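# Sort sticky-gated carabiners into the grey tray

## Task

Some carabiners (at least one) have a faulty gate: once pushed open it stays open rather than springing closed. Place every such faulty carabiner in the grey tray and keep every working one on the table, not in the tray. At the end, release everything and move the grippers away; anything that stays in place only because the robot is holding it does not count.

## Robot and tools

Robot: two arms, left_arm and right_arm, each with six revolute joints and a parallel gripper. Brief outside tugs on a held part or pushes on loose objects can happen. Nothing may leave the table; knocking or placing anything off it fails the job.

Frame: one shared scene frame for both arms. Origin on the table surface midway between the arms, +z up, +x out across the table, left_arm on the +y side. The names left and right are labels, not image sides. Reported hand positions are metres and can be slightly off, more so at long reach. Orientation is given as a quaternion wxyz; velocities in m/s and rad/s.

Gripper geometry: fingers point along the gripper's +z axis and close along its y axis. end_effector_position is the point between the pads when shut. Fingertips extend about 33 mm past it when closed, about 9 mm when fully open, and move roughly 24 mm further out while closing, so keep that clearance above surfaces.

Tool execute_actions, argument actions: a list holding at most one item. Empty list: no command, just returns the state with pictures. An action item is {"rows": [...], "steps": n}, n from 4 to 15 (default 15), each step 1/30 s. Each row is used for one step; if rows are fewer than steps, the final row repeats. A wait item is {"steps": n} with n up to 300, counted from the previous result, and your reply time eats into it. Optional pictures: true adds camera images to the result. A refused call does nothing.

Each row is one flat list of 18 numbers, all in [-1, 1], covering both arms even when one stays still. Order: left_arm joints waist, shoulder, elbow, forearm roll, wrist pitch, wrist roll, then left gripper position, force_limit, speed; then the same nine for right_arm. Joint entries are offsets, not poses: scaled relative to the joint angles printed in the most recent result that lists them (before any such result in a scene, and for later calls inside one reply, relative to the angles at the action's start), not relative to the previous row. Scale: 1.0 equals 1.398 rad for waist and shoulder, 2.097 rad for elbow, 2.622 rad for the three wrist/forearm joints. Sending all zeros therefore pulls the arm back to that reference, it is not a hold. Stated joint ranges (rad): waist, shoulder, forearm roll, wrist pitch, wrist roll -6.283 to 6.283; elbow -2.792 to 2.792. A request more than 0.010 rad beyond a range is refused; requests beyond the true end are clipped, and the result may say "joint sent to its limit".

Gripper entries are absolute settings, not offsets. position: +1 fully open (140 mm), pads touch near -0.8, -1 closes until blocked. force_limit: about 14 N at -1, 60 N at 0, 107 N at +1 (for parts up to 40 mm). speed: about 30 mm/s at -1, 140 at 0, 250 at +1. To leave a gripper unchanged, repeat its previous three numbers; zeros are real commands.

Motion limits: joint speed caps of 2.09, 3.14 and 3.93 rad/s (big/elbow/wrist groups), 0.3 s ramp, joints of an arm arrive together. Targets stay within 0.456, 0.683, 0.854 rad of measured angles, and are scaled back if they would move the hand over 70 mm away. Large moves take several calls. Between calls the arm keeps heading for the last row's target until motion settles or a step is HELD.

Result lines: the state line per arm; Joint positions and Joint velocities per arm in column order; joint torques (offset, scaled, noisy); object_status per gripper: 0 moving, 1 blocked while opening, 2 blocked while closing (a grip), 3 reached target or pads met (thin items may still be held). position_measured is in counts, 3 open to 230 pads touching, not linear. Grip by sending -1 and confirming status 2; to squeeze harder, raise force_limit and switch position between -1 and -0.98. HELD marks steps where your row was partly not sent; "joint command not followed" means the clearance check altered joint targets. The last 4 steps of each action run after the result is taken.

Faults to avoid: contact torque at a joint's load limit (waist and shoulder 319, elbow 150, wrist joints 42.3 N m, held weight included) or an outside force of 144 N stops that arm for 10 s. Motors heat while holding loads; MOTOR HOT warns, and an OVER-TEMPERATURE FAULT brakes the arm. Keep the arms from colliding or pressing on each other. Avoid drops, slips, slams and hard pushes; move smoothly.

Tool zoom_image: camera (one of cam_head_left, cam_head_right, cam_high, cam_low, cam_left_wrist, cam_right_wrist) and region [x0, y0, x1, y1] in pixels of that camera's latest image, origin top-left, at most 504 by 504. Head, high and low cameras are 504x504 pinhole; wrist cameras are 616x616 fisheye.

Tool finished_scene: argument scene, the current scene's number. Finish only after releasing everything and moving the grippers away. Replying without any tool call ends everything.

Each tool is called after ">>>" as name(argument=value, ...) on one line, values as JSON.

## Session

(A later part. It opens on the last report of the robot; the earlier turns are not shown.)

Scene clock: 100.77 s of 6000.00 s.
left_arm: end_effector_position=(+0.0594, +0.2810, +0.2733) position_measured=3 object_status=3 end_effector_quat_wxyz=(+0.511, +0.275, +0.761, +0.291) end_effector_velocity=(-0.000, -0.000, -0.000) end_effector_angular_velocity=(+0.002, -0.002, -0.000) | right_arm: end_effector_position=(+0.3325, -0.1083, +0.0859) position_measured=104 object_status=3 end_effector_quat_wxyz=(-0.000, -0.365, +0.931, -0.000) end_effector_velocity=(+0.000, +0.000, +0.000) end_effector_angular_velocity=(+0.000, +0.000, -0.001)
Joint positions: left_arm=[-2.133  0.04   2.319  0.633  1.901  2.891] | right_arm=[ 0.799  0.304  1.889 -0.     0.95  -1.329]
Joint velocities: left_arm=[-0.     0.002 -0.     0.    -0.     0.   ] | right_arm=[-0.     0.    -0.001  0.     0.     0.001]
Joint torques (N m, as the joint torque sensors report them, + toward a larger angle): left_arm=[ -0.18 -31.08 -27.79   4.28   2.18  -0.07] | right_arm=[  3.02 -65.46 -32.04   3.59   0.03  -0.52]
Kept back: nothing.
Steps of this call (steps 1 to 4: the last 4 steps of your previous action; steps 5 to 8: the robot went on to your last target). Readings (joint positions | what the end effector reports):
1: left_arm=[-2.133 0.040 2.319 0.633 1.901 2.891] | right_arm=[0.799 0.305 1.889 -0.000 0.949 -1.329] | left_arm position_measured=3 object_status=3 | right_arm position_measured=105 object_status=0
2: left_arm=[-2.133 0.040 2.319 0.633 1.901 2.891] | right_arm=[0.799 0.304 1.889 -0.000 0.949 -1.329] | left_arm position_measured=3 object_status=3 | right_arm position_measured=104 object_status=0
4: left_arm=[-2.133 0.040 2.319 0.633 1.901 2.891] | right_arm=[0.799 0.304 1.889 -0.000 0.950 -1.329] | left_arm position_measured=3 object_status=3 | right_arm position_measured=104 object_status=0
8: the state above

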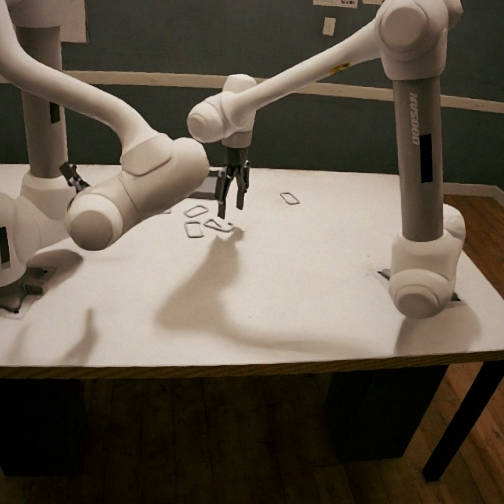

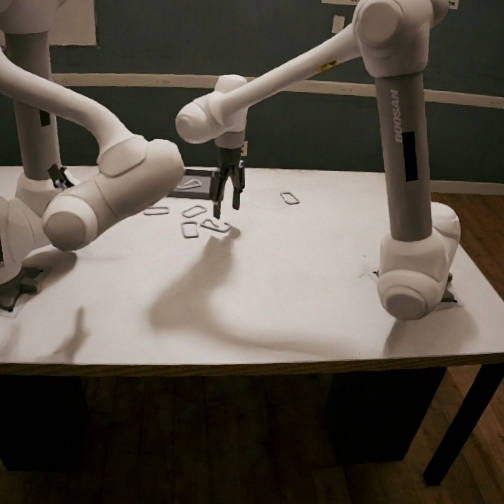

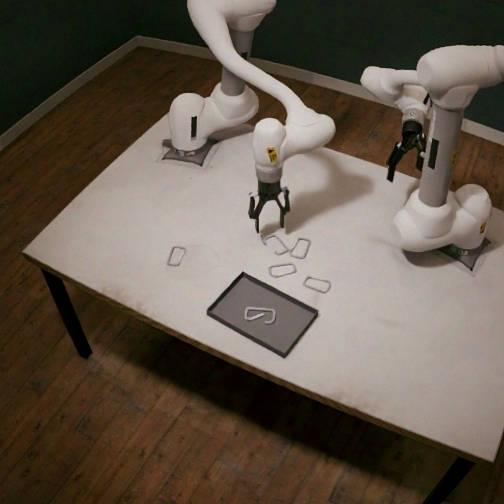

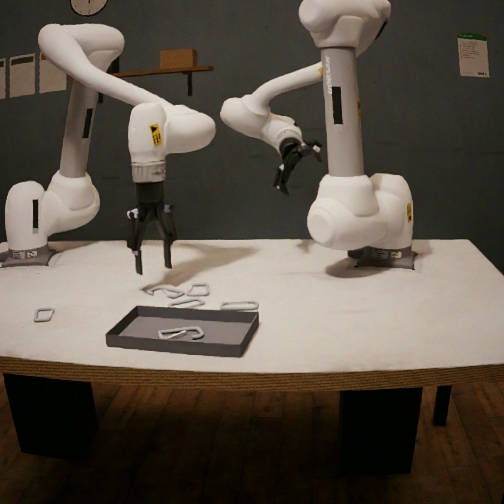

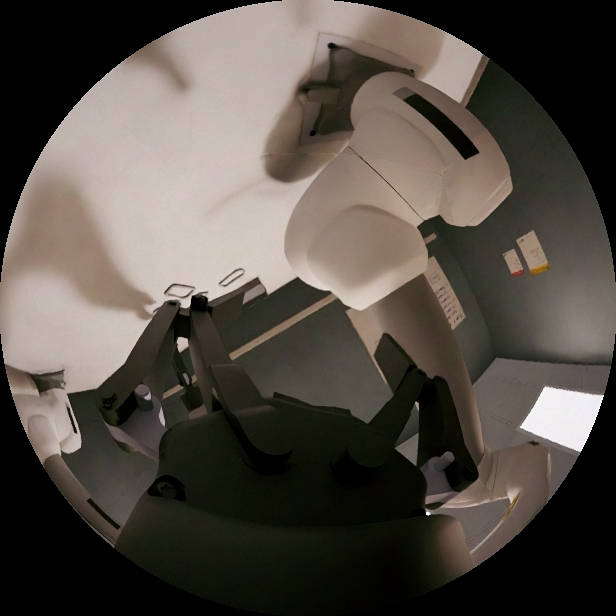

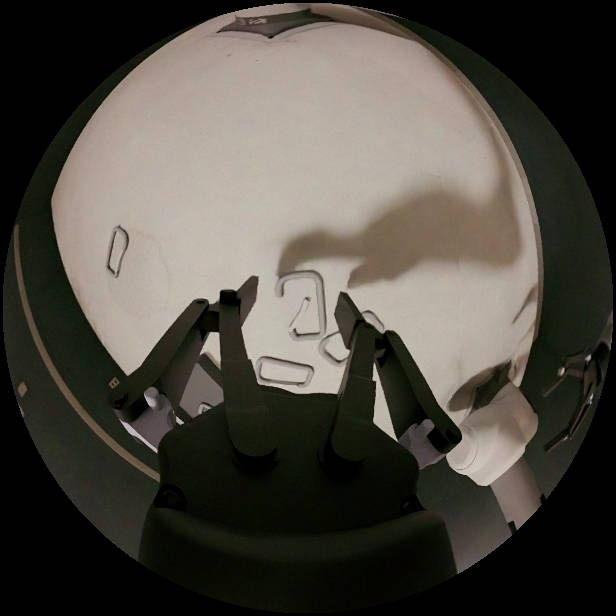

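>>> execute_actions(actions=[{"rows":[[0,0,0,0,0,0,1,0,0,-0.0056,0.0242,-0.0232,0,0.0051,-0.003,-0.25,-0.4,0]],"steps":15}])

>>> execute_actions(actions=[{"steps":5}], pictures=true)

>>> zoom_image(camera="cam_right_wrist", region=[200,200,400,400])

Scene clock: 101.87 s of 6000.00 s.
left_arm: end_effector_position=(+0.0594, +0.2810, +0.2733) position_measured=3 object_status=3 end_effector_quat_wxyz=(+0.511, +0.275, +0.761, +0.291) end_effector_velocity=(+0.000, -0.000, +0.000) end_effector_angular_velocity=(+0.001, +0.001, -0.001) | right_arm: end_effector_position=(+0.3506, -0.0901, +0.0861) position_measured=160 object_status=0 end_effector_quat_wxyz=(+0.000, -0.365, +0.931, +0.000) end_effector_velocity=(+0.003, +0.003, +0.000) end_effector_angular_velocity=(+0.001, +0.001, -0.001)
Joint positions: left_arm=[-2.133  0.04   2.319  0.633  1.901  2.891] | right_arm=[ 0.792  0.337  1.84  -0.     0.963 -1.337]
Joint velocities: left_arm=[ 0.001 -0.001  0.     0.    -0.     0.002] | right_arm=[-0.002  0.005 -0.007  0.002  0.002 -0.002]
Joint torques (N m, as the joint torque sensors report them, + toward a larger angle): left_arm=[  0.03 -31.41 -27.54   4.28   2.3   -0.02] | right_arm=[  3.83 -69.92 -31.41   3.7   -0.1   -0.3 ]
Steps of this call (steps 1 to 15: the robot went on to your last target; steps 16 to 22: nothing new was sent; steps 23 to 33: the first 11 steps of this action). Readings (joint positions | what the end effector reports):
23: left_arm=[-2.133 0.040 2.319 0.633 1.901 2.891] | right_arm=[0.799 0.304 1.888 -0.000 0.950 -1.329] | left_arm position_measured=3 object_status=3 | right_arm position_measured=104 object_status=0
24: left_arm=[-2.133 0.040 2.319 0.633 1.901 2.891] | right_arm=[0.799 0.307 1.884 -0.000 0.951 -1.330] | left_arm position_measured=3 object_status=3 | right_arm position_measured=106 object_status=0
26: left_arm=[-2.133 0.040 2.319 0.633 1.901 2.891] | right_arm=[0.795 0.325 1.858 -0.000 0.958 -1.334] | left_arm position_measured=3 object_status=3 | right_arm position_measured=122 object_status=0
30: left_arm=[-2.133 0.040 2.319 0.633 1.901 2.891] | right_arm=[0.792 0.336 1.842 -0.000 0.963 -1.337] | left_arm position_measured=3 object_status=3 | right_arm position_measured=152 object_status=0
33: the state above

Scene clock: 102.03 s of 6000.00 s.
left_arm: end_effector_position=(+0.0594, +0.2810, +0.2733) position_measured=3 object_status=3 end_effector_quat_wxyz=(+0.511, +0.275, +0.761, +0.291) end_effector_velocity=(-0.000, +0.000, +0.000) end_effector_angular_velocity=(+0.000, +0.000, -0.001) | right_arm: end_effector_position=(+0.3508, -0.0899, +0.0860) position_measured=160 object_status=3 end_effector_quat_wxyz=(+0.000, -0.365, +0.931, +0.000) end_effector_velocity=(+0.000, +0.000, -0.001) end_effector_angular_velocity=(-0.000, +0.001, -0.002)
Joint positions: left_arm=[-2.133  0.04   2.319  0.633  1.901  2.891] | right_arm=[ 0.792  0.338  1.84  -0.     0.963 -1.337]
Joint velocities: left_arm=[-0.001 -0.     0.    -0.     0.     0.   ] | right_arm=[-0.001  0.001 -0.     0.001 -0.     0.001]
Joint torques (N m, as the joint torque sensors report them, + toward a larger angle): left_arm=[ -0.67 -31.16 -27.85   4.29   2.25   0.01] | right_arm=[  4.76 -70.42 -32.66   3.6   -0.06  -0.11]
Kept back: nothing.
Steps of this call (steps 1 to 4: the last 4 steps of your previous action; step 5: the robot went on to your last target). Readings (joint positions | what the end effector reports):
1: left_arm=[-2.133 0.040 2.319 0.633 1.901 2.891] | right_arm=[0.792 0.338 1.840 -0.000 0.963 -1.337] | left_arm position_measured=3 object_status=3 | right_arm position_measured=160 object_status=0
2: left_arm=[-2.133 0.040 2.319 0.633 1.901 2.891] | right_arm=[0.792 0.338 1.840 -0.000 0.963 -1.337] | left_arm position_measured=3 object_status=3 | right_arm position_measured=160 object_status=0
4: left_arm=[-2.133 0.040 2.319 0.633 1.901 2.891] | right_arm=[0.792 0.338 1.840 -0.000 0.963 -1.337] | left_arm position_measured=3 object_status=3 | right_arm position_measured=160 object_status=3
5: the state above

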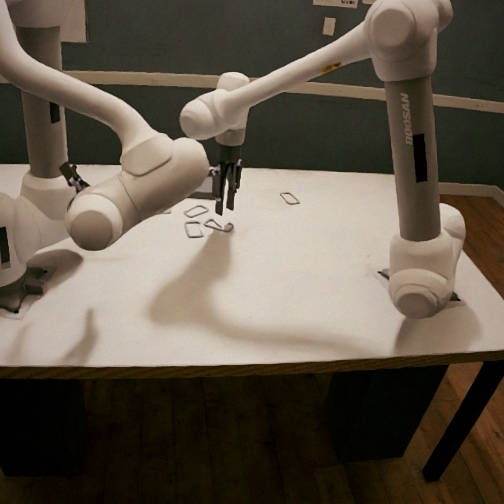

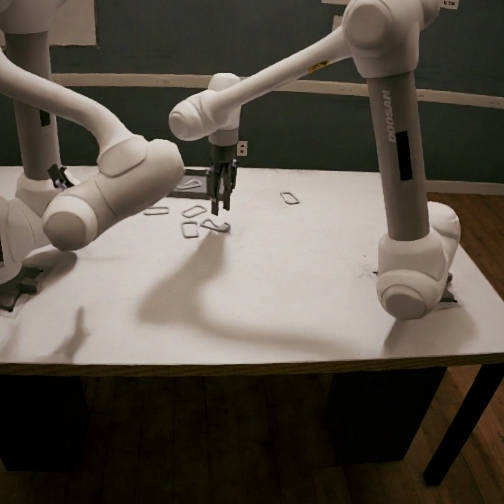

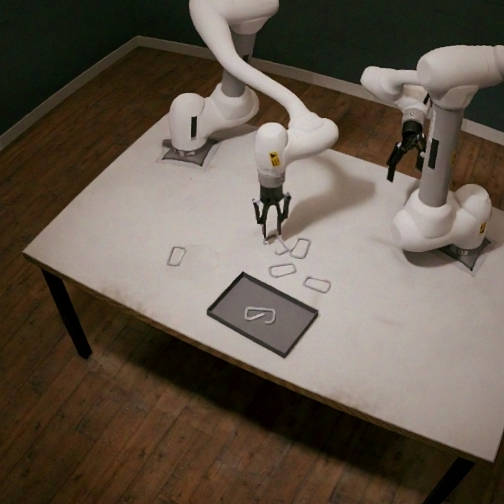

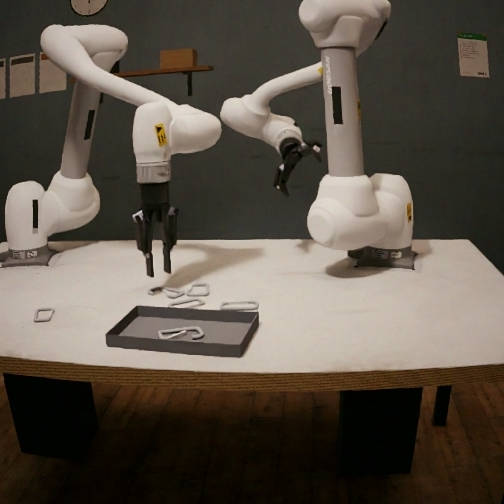

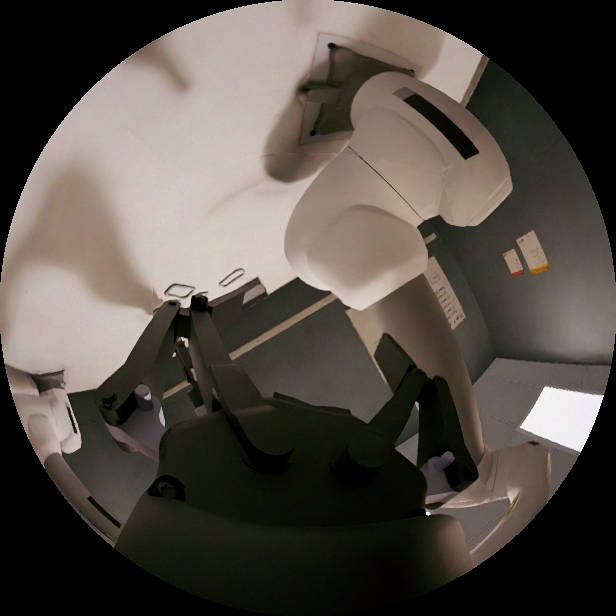

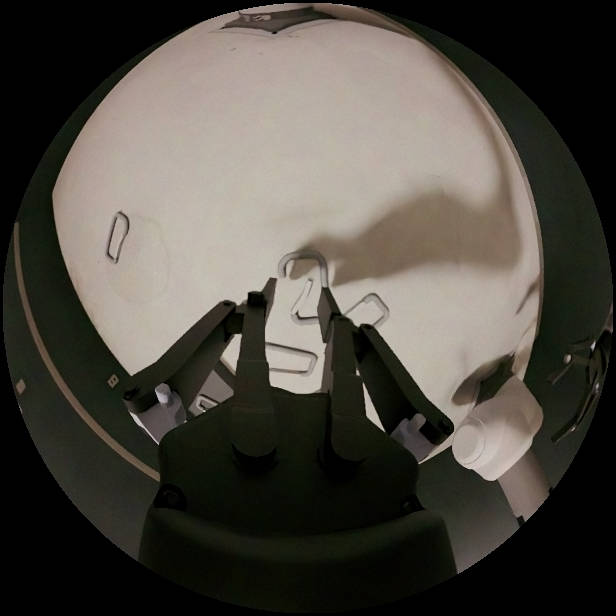

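Region (200, 200, 400, 400) of cam_right_wrist's 616x616 image, scaled by 2.520, with more detail than that image has.

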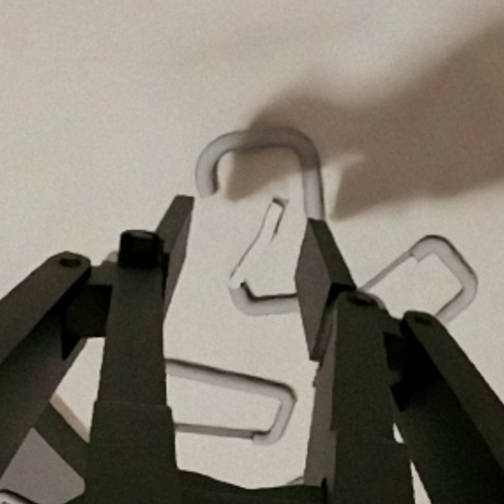

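>>> execute_actions(actions=[])

>>> zoom_image(camera="cam_right_wrist", region=[200,200,400,400])

Scene clock: 102.57 s of 6000.00 s.
left_arm: end_effector_position=(+0.0594, +0.2810, +0.2733) position_measured=3 object_status=3 end_effector_quat_wxyz=(+0.511, +0.275, +0.761, +0.291) end_effector_velocity=(-0.000, -0.000, -0.000) end_effector_angular_velocity=(+0.001, -0.001, -0.000) | right_arm: end_effector_position=(+0.3508, -0.0900, +0.0860) position_measured=160 object_status=3 end_effector_quat_wxyz=(+0.000, -0.365, +0.931, +0.000) end_effector_velocity=(-0.000, -0.000, +0.001) end_effector_angular_velocity=(+0.001, -0.001, +0.001)
Joint positions: left_arm=[-2.133  0.04   2.319  0.633  1.901  2.891] | right_arm=[ 0.792  0.338  1.84  -0.     0.963 -1.337]
Joint velocities: left_arm=[-0.     0.002  0.     0.    -0.     0.   ] | right_arm=[ 0.    -0.002  0.    -0.     0.    -0.001]
Joint torques (N m, as the joint torque sensors report them, + toward a larger angle): left_arm=[  0.36 -31.25 -27.8    4.26   2.27  -0.04] | right_arm=[  3.31 -70.84 -32.7    3.58  -0.13  -0.43]
Kept back: nothing.
Steps of this call (steps 1 to 15: the robot went on to your last target; step 16: nothing new was sent). Readings (joint positions | what the end effector reports):
1: left_arm=[-2.133 0.040 2.319 0.633 1.901 2.891] | right_arm=[0.792 0.338 1.840 -0.000 0.963 -1.337] | left_arm position_measured=3 object_status=3 | right_arm position_measured=160 object_status=3
2: left_arm=[-2.133 0.040 2.319 0.633 1.901 2.891] | right_arm=[0.792 0.338 1.840 -0.000 0.963 -1.337] | left_arm position_measured=3 object_status=3 | right_arm position_measured=160 object_status=3
4: left_arm=[-2.133 0.040 2.319 0.633 1.901 2.891] | right_arm=[0.792 0.338 1.840 -0.000 0.963 -1.337] | left_arm position_measured=3 object_status=3 | right_arm position_measured=160 object_status=3
8: left_arm=[-2.133 0.040 2.319 0.633 1.901 2.891] | right_arm=[0.792 0.338 1.840 -0.000 0.963 -1.337] | left_arm position_measured=3 object_status=3 | right_arm position_measured=160 object_status=3
16: the state above
All arms were judged still, so your last target was given up. Only a new action makes them travel on or press farther. Fingers that are still opening or closing keep moving.

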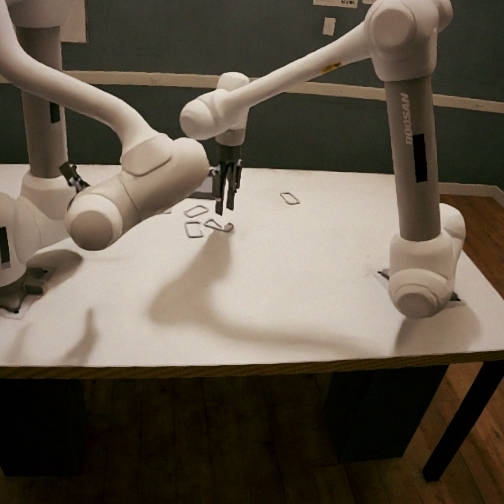

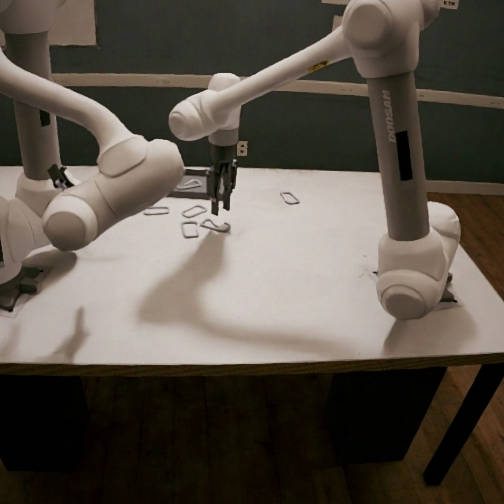

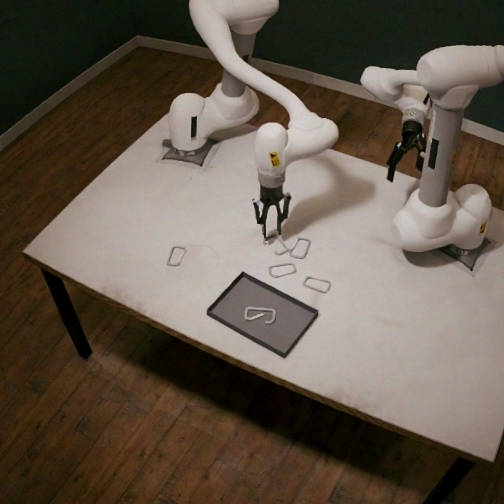

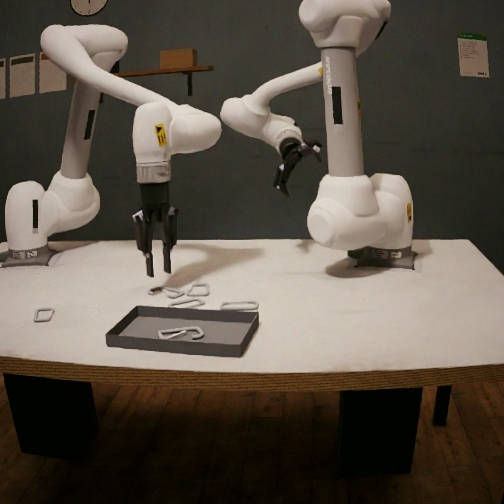

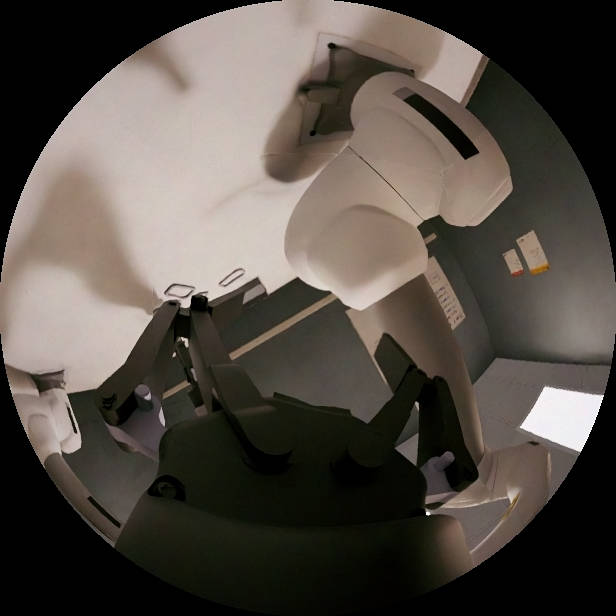

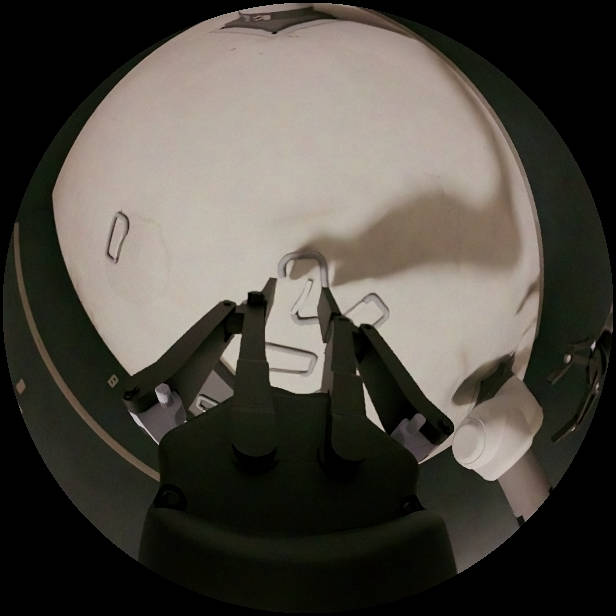

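Region (200, 200, 400, 400) of cam_right_wrist's 616x616 image, scaled by 2.520, with more detail than that image has.

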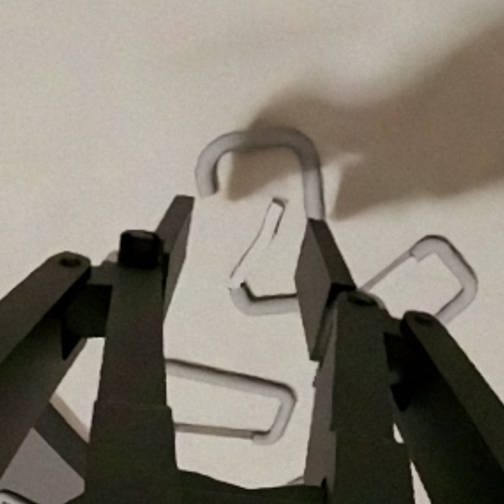

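>>> execute_actions(actions=[{"rows":[[0,0,0,0,0,0,1,0,0,0.003,0.0097,-0.0095,0,0.0024,0.0016,-0.15,-0.4,0]],"steps":15}])

>>> execute_actions(actions=[{"steps":8}], pictures=true)

>>> zoom_image(camera="cam_right_wrist", region=[200,200,400,400])

Scene clock: 103.47 s of 6000.00 s.
left_arm: end_effector_position=(+0.0594, +0.2810, +0.2733) position_measured=3 object_status=3 end_effector_quat_wxyz=(+0.511, +0.275, +0.761, +0.291) end_effector_velocity=(+0.000, +0.000, +0.000) end_effector_angular_velocity=(+0.000, +0.001, +0.000) | right_arm: end_effector_position=(+0.3540, -0.0804, +0.0861) position_measured=148 object_status=3 end_effector_quat_wxyz=(+0.000, -0.365, +0.931, +0.000) end_effector_velocity=(-0.000, +0.002, +0.000) end_effector_angular_velocity=(+0.000, -0.000, +0.001)
Joint positions: left_arm=[-2.133  0.04   2.319  0.633  1.901  2.891] | right_arm=[ 0.796  0.351  1.82  -0.     0.969 -1.333]
Joint velocities: left_arm=[ 0.001 -0.001  0.     0.    -0.     0.001] | right_arm=[ 0.002  0.001 -0.002  0.     0.001  0.001]
Joint torques (N m, as the joint torque sensors report them, + toward a larger angle): left_arm=[ -0.99 -31.27 -27.34   4.32   2.21   0.04] | right_arm=[  5.   -70.3  -33.82   3.67  -0.02  -0.24]
Steps of this call (steps 1 to 16: nothing new was sent; steps 17 to 27: the first 11 steps of this action). Readings (joint positions | what the end effector reports):
17: left_arm=[-2.133 0.040 2.319 0.633 1.901 2.891] | right_arm=[0.792 0.338 1.840 -0.000 0.963 -1.337] | left_arm position_measured=3 object_status=3 | right_arm position_measured=160 object_status=0
18: left_arm=[-2.133 0.040 2.319 0.633 1.901 2.891] | right_arm=[0.792 0.340 1.836 -0.000 0.965 -1.337] | left_arm position_measured=3 object_status=3 | right_arm position_measured=158 object_status=0
20: left_arm=[-2.133 0.040 2.319 0.633 1.901 2.891] | right_arm=[0.794 0.347 1.826 -0.000 0.968 -1.335] | left_arm position_measured=3 object_status=3 | right_arm position_measured=148 object_status=0
24: left_arm=[-2.133 0.040 2.319 0.633 1.901 2.891] | right_arm=[0.795 0.351 1.821 -0.000 0.969 -1.333] | left_arm position_measured=3 object_status=3 | right_arm position_measured=148 object_status=0
27: the state above

Scene clock: 103.73 s of 6000.00 s.
left_arm: end_effector_position=(+0.0594, +0.2810, +0.2733) position_measured=3 object_status=3 end_effector_quat_wxyz=(+0.511, +0.275, +0.761, +0.291) end_effector_velocity=(+0.000, -0.000, +0.000) end_effector_angular_velocity=(-0.003, +0.001, -0.001) | right_arm: end_effector_position=(+0.3539, -0.0803, +0.0861) position_measured=148 object_status=3 end_effector_quat_wxyz=(+0.000, -0.365, +0.931, +0.000) end_effector_velocity=(-0.000, +0.000, +0.000) end_effector_angular_velocity=(+0.000, -0.000, +0.001)
Joint positions: left_arm=[-2.133  0.04   2.319  0.633  1.901  2.891] | right_arm=[ 0.796  0.351  1.82  -0.     0.969 -1.333]
Joint velocities: left_arm=[-0.001 -0.002  0.     0.001 -0.    -0.002] | right_arm=[ 0.001 -0.    -0.    -0.     0.     0.   ]
Joint torques (N m, as the joint torque sensors report them, + toward a larger angle): left_arm=[  0.12 -31.36 -27.83   4.36   2.27  -0.02] | right_arm=[  3.66 -70.31 -32.87   3.71  -0.22  -0.4 ]
Kept back: nothing.
Steps of this call (steps 1 to 4: the last 4 steps of your previous action; steps 5 to 8: the robot went on to your last target). Readings (joint positions | what the end effector reports):
1: left_arm=[-2.133 0.040 2.319 0.633 1.901 2.891] | right_arm=[0.796 0.351 1.820 -0.000 0.969 -1.333] | left_arm position_measured=3 object_status=3 | right_arm position_measured=148 object_status=3
2: left_arm=[-2.133 0.040 2.319 0.633 1.901 2.891] | right_arm=[0.796 0.351 1.820 -0.000 0.969 -1.333] | left_arm position_measured=3 object_status=3 | right_arm position_measured=148 object_status=3
4: left_arm=[-2.133 0.040 2.319 0.633 1.901 2.891] | right_arm=[0.796 0.351 1.820 -0.000 0.969 -1.333] | left_arm position_measured=3 object_status=3 | right_arm position_measured=148 object_status=3
8: the state above

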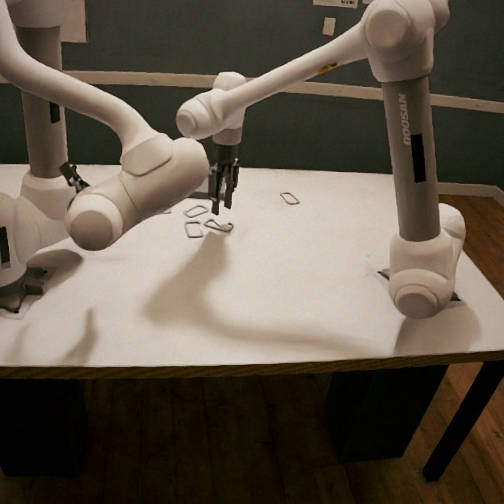

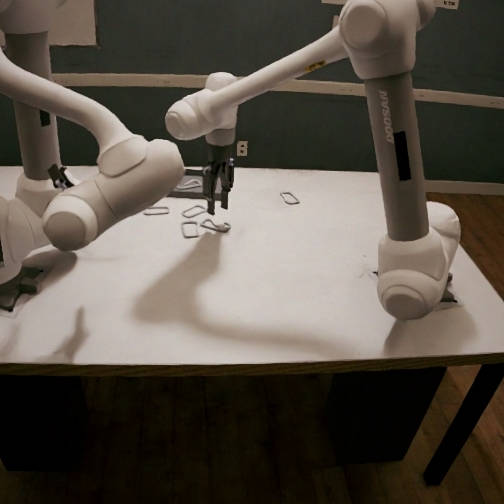

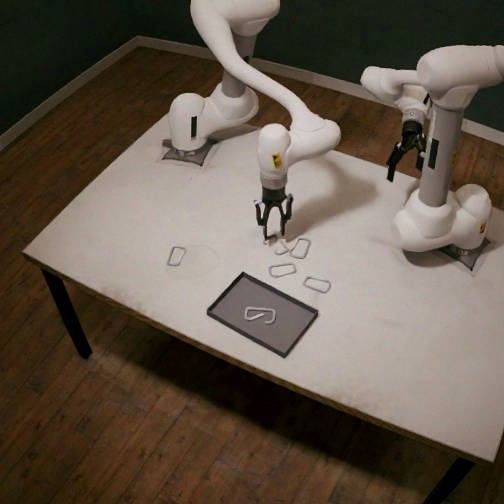

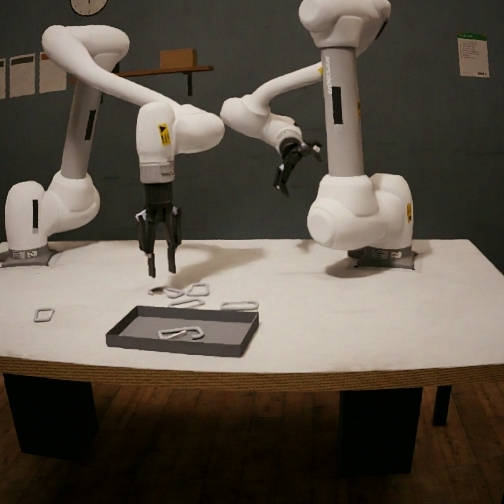

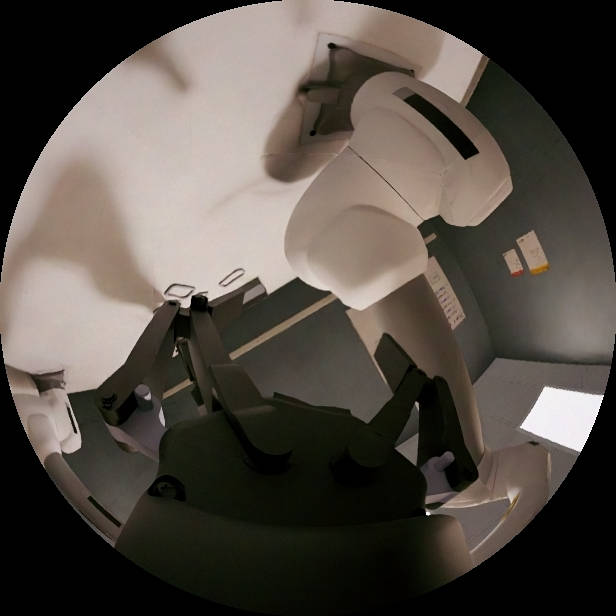

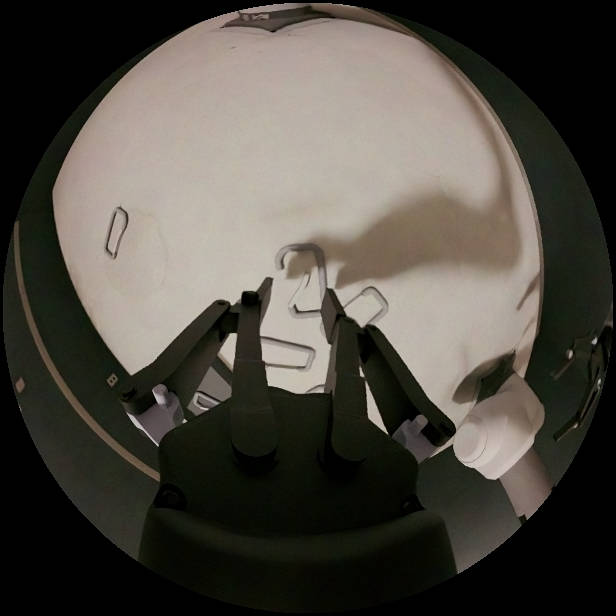

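Region (200, 200, 400, 400) of cam_right_wrist's 616x616 image, scaled by 2.520, with more detail than that image has.

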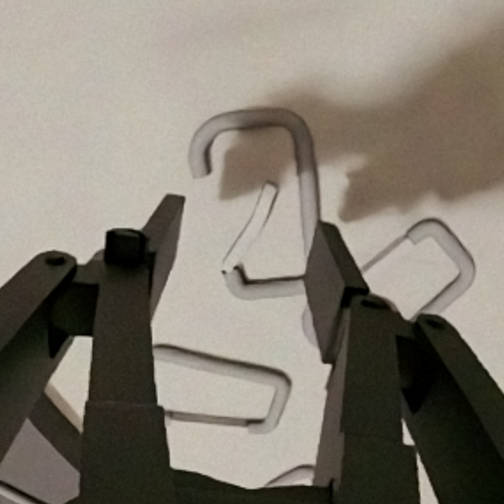

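>>> execute_actions(actions=[{"rows":[[0,0,0,0,0,0,1,0,0,0,0.024,0.0115,0,-0.0222,0,-0.15,-0.4,0]],"steps":15}])

>>> execute_actions(actions=[{"steps":5}], pictures=true)

>>> zoom_image(camera="cam_right_wrist", region=[200,200,400,400])

Scene clock: 104.40 s of 6000.00 s.
left_arm: end_effector_position=(+0.0594, +0.2810, +0.2733) position_measured=3 object_status=3 end_effector_quat_wxyz=(+0.511, +0.275, +0.761, +0.291) end_effector_velocity=(+0.000, -0.000, -0.000) end_effector_angular_velocity=(+0.001, -0.001, -0.000) | right_arm: end_effector_position=(+0.3542, -0.0797, +0.0529) position_measured=148 object_status=3 end_effector_quat_wxyz=(+0.001, -0.365, +0.931, +0.000) end_effector_velocity=(+0.000, +0.000, -0.004) end_effector_angular_velocity=(+0.001, -0.001, -0.001)
Joint positions: left_arm=[-2.133  0.04   2.319  0.633  1.901  2.891] | right_arm=[ 0.796  0.385  1.844 -0.     0.912 -1.333]
Joint velocities: left_arm=[ 0.     0.001 -0.     0.     0.     0.   ] | right_arm=[-0.     0.004  0.003 -0.    -0.009  0.001]
Joint torques (N m, as the joint torque sensors report them, + toward a larger angle): left_arm=[  0.29 -31.76 -27.91   4.39   2.22   0.08] | right_arm=[  2.92 -72.53 -32.83   3.52  -0.28  -0.35]
Steps of this call (steps 1 to 9: the robot went on to your last target; steps 10 to 20: the first 11 steps of this action). Readings (joint positions | what the end effector reports):
10: left_arm=[-2.133 0.040 2.319 0.633 1.901 2.891] | right_arm=[0.796 0.352 1.820 -0.000 0.969 -1.333] | left_arm position_measured=3 object_status=3 | right_arm position_measured=148 object_status=3
11: left_arm=[-2.133 0.040 2.319 0.633 1.901 2.891] | right_arm=[0.796 0.355 1.822 -0.000 0.964 -1.333] | left_arm position_measured=3 object_status=3 | right_arm position_measured=148 object_status=3
13: left_arm=[-2.133 0.040 2.319 0.633 1.901 2.891] | right_arm=[0.796 0.373 1.835 -0.000 0.933 -1.333] | left_arm position_measured=3 object_status=3 | right_arm position_measured=148 object_status=3
17: left_arm=[-2.133 0.040 2.319 0.633 1.901 2.891] | right_arm=[0.796 0.384 1.843 -0.000 0.914 -1.333] | left_arm position_measured=3 object_status=3 | right_arm position_measured=148 object_status=3
20: the state above

Scene clock: 104.57 s of 6000.00 s.
left_arm: end_effector_position=(+0.0594, +0.2810, +0.2733) position_measured=3 object_status=3 end_effector_quat_wxyz=(+0.511, +0.275, +0.761, +0.291) end_effector_velocity=(+0.000, +0.000, -0.000) end_effector_angular_velocity=(+0.000, +0.001, +0.002) | right_arm: end_effector_position=(+0.3542, -0.0797, +0.0526) position_measured=148 object_status=3 end_effector_quat_wxyz=(+0.001, -0.365, +0.931, +0.000) end_effector_velocity=(-0.001, -0.001, -0.001) end_effector_angular_velocity=(-0.001, +0.001, -0.000)
Joint positions: left_arm=[-2.133  0.04   2.319  0.633  1.901  2.891] | right_arm=[ 0.796  0.385  1.844 -0.     0.911 -1.333]
Joint velocities: left_arm=[ 0.001  0.     0.    -0.001 -0.    -0.   ] | right_arm=[-0.     0.001  0.001  0.001 -0.001 -0.   ]
Joint torques (N m, as the joint torque sensors report them, + toward a larger angle): left_arm=[ -0.01 -31.62 -27.57   4.35   2.25   0.09] | right_arm=[  3.24 -74.25 -31.79   3.64   0.07  -0.41]
Kept back: nothing.
Steps of this call (steps 1 to 4: the last 4 steps of your previous action; step 5: the robot went on to your last target). Readings (joint positions | what the end effector reports):
1: left_arm=[-2.133 0.040 2.319 0.633 1.901 2.891] | right_arm=[0.796 0.385 1.844 -0.000 0.912 -1.333] | left_arm position_measured=3 object_status=3 | right_arm position_measured=148 object_status=3
2: left_arm=[-2.133 0.040 2.319 0.633 1.901 2.891] | right_arm=[0.796 0.385 1.844 -0.000 0.911 -1.333] | left_arm position_measured=3 object_status=3 | right_arm position_measured=148 object_status=3
4: left_arm=[-2.133 0.040 2.319 0.633 1.901 2.891] | right_arm=[0.796 0.385 1.844 -0.000 0.911 -1.333] | left_arm position_measured=3 object_status=3 | right_arm position_measured=148 object_status=3
5: the state above

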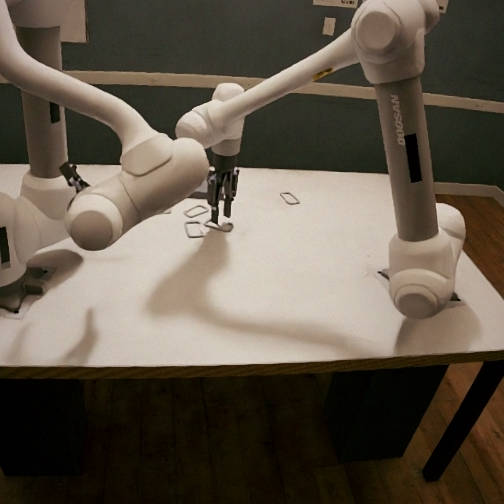

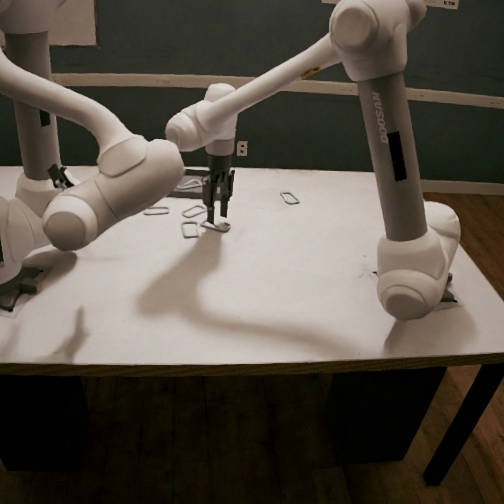

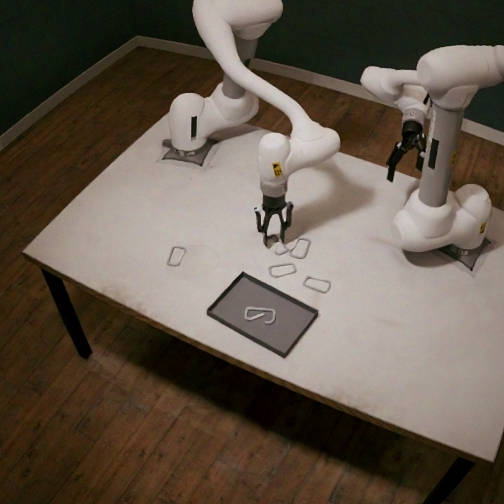

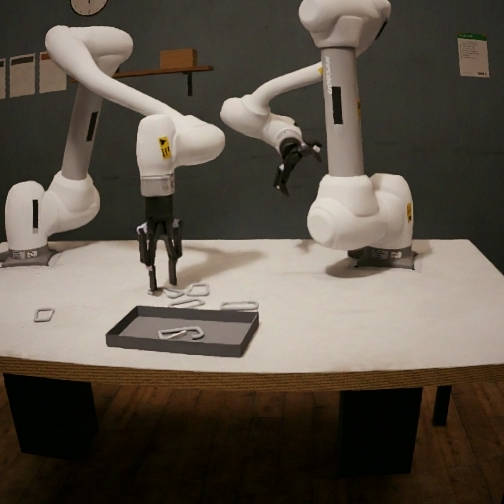

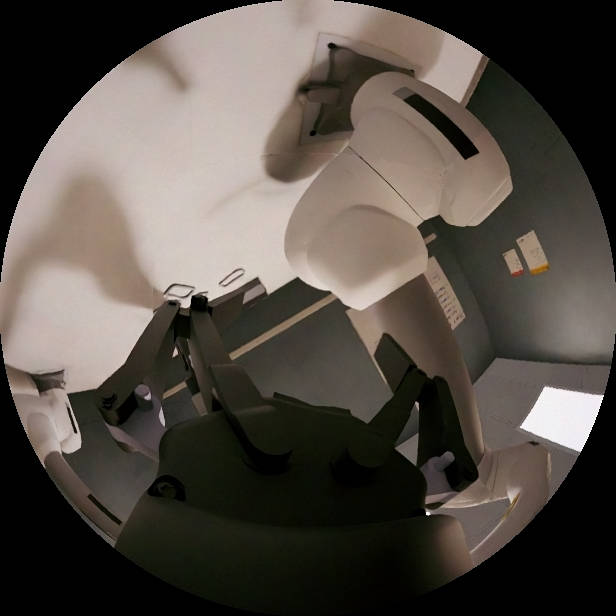

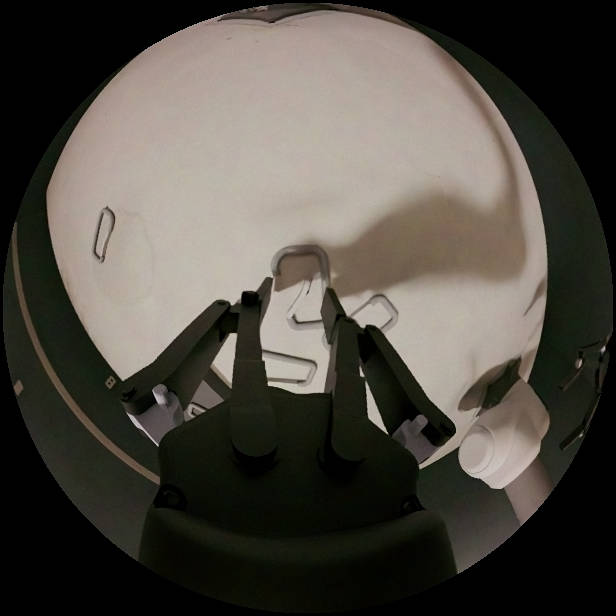

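Region (200, 200, 400, 400) of cam_right_wrist's 616x616 image, scaled by 2.520, with more detail than that image has.

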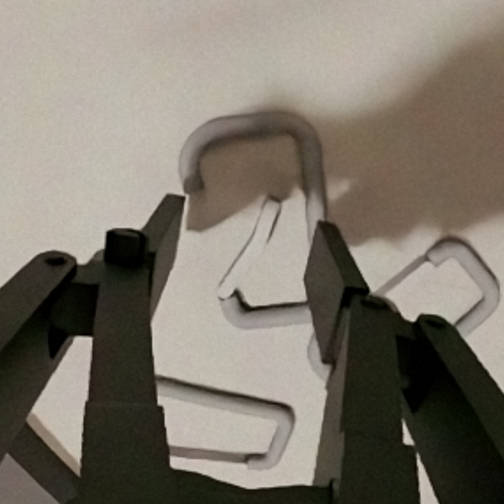

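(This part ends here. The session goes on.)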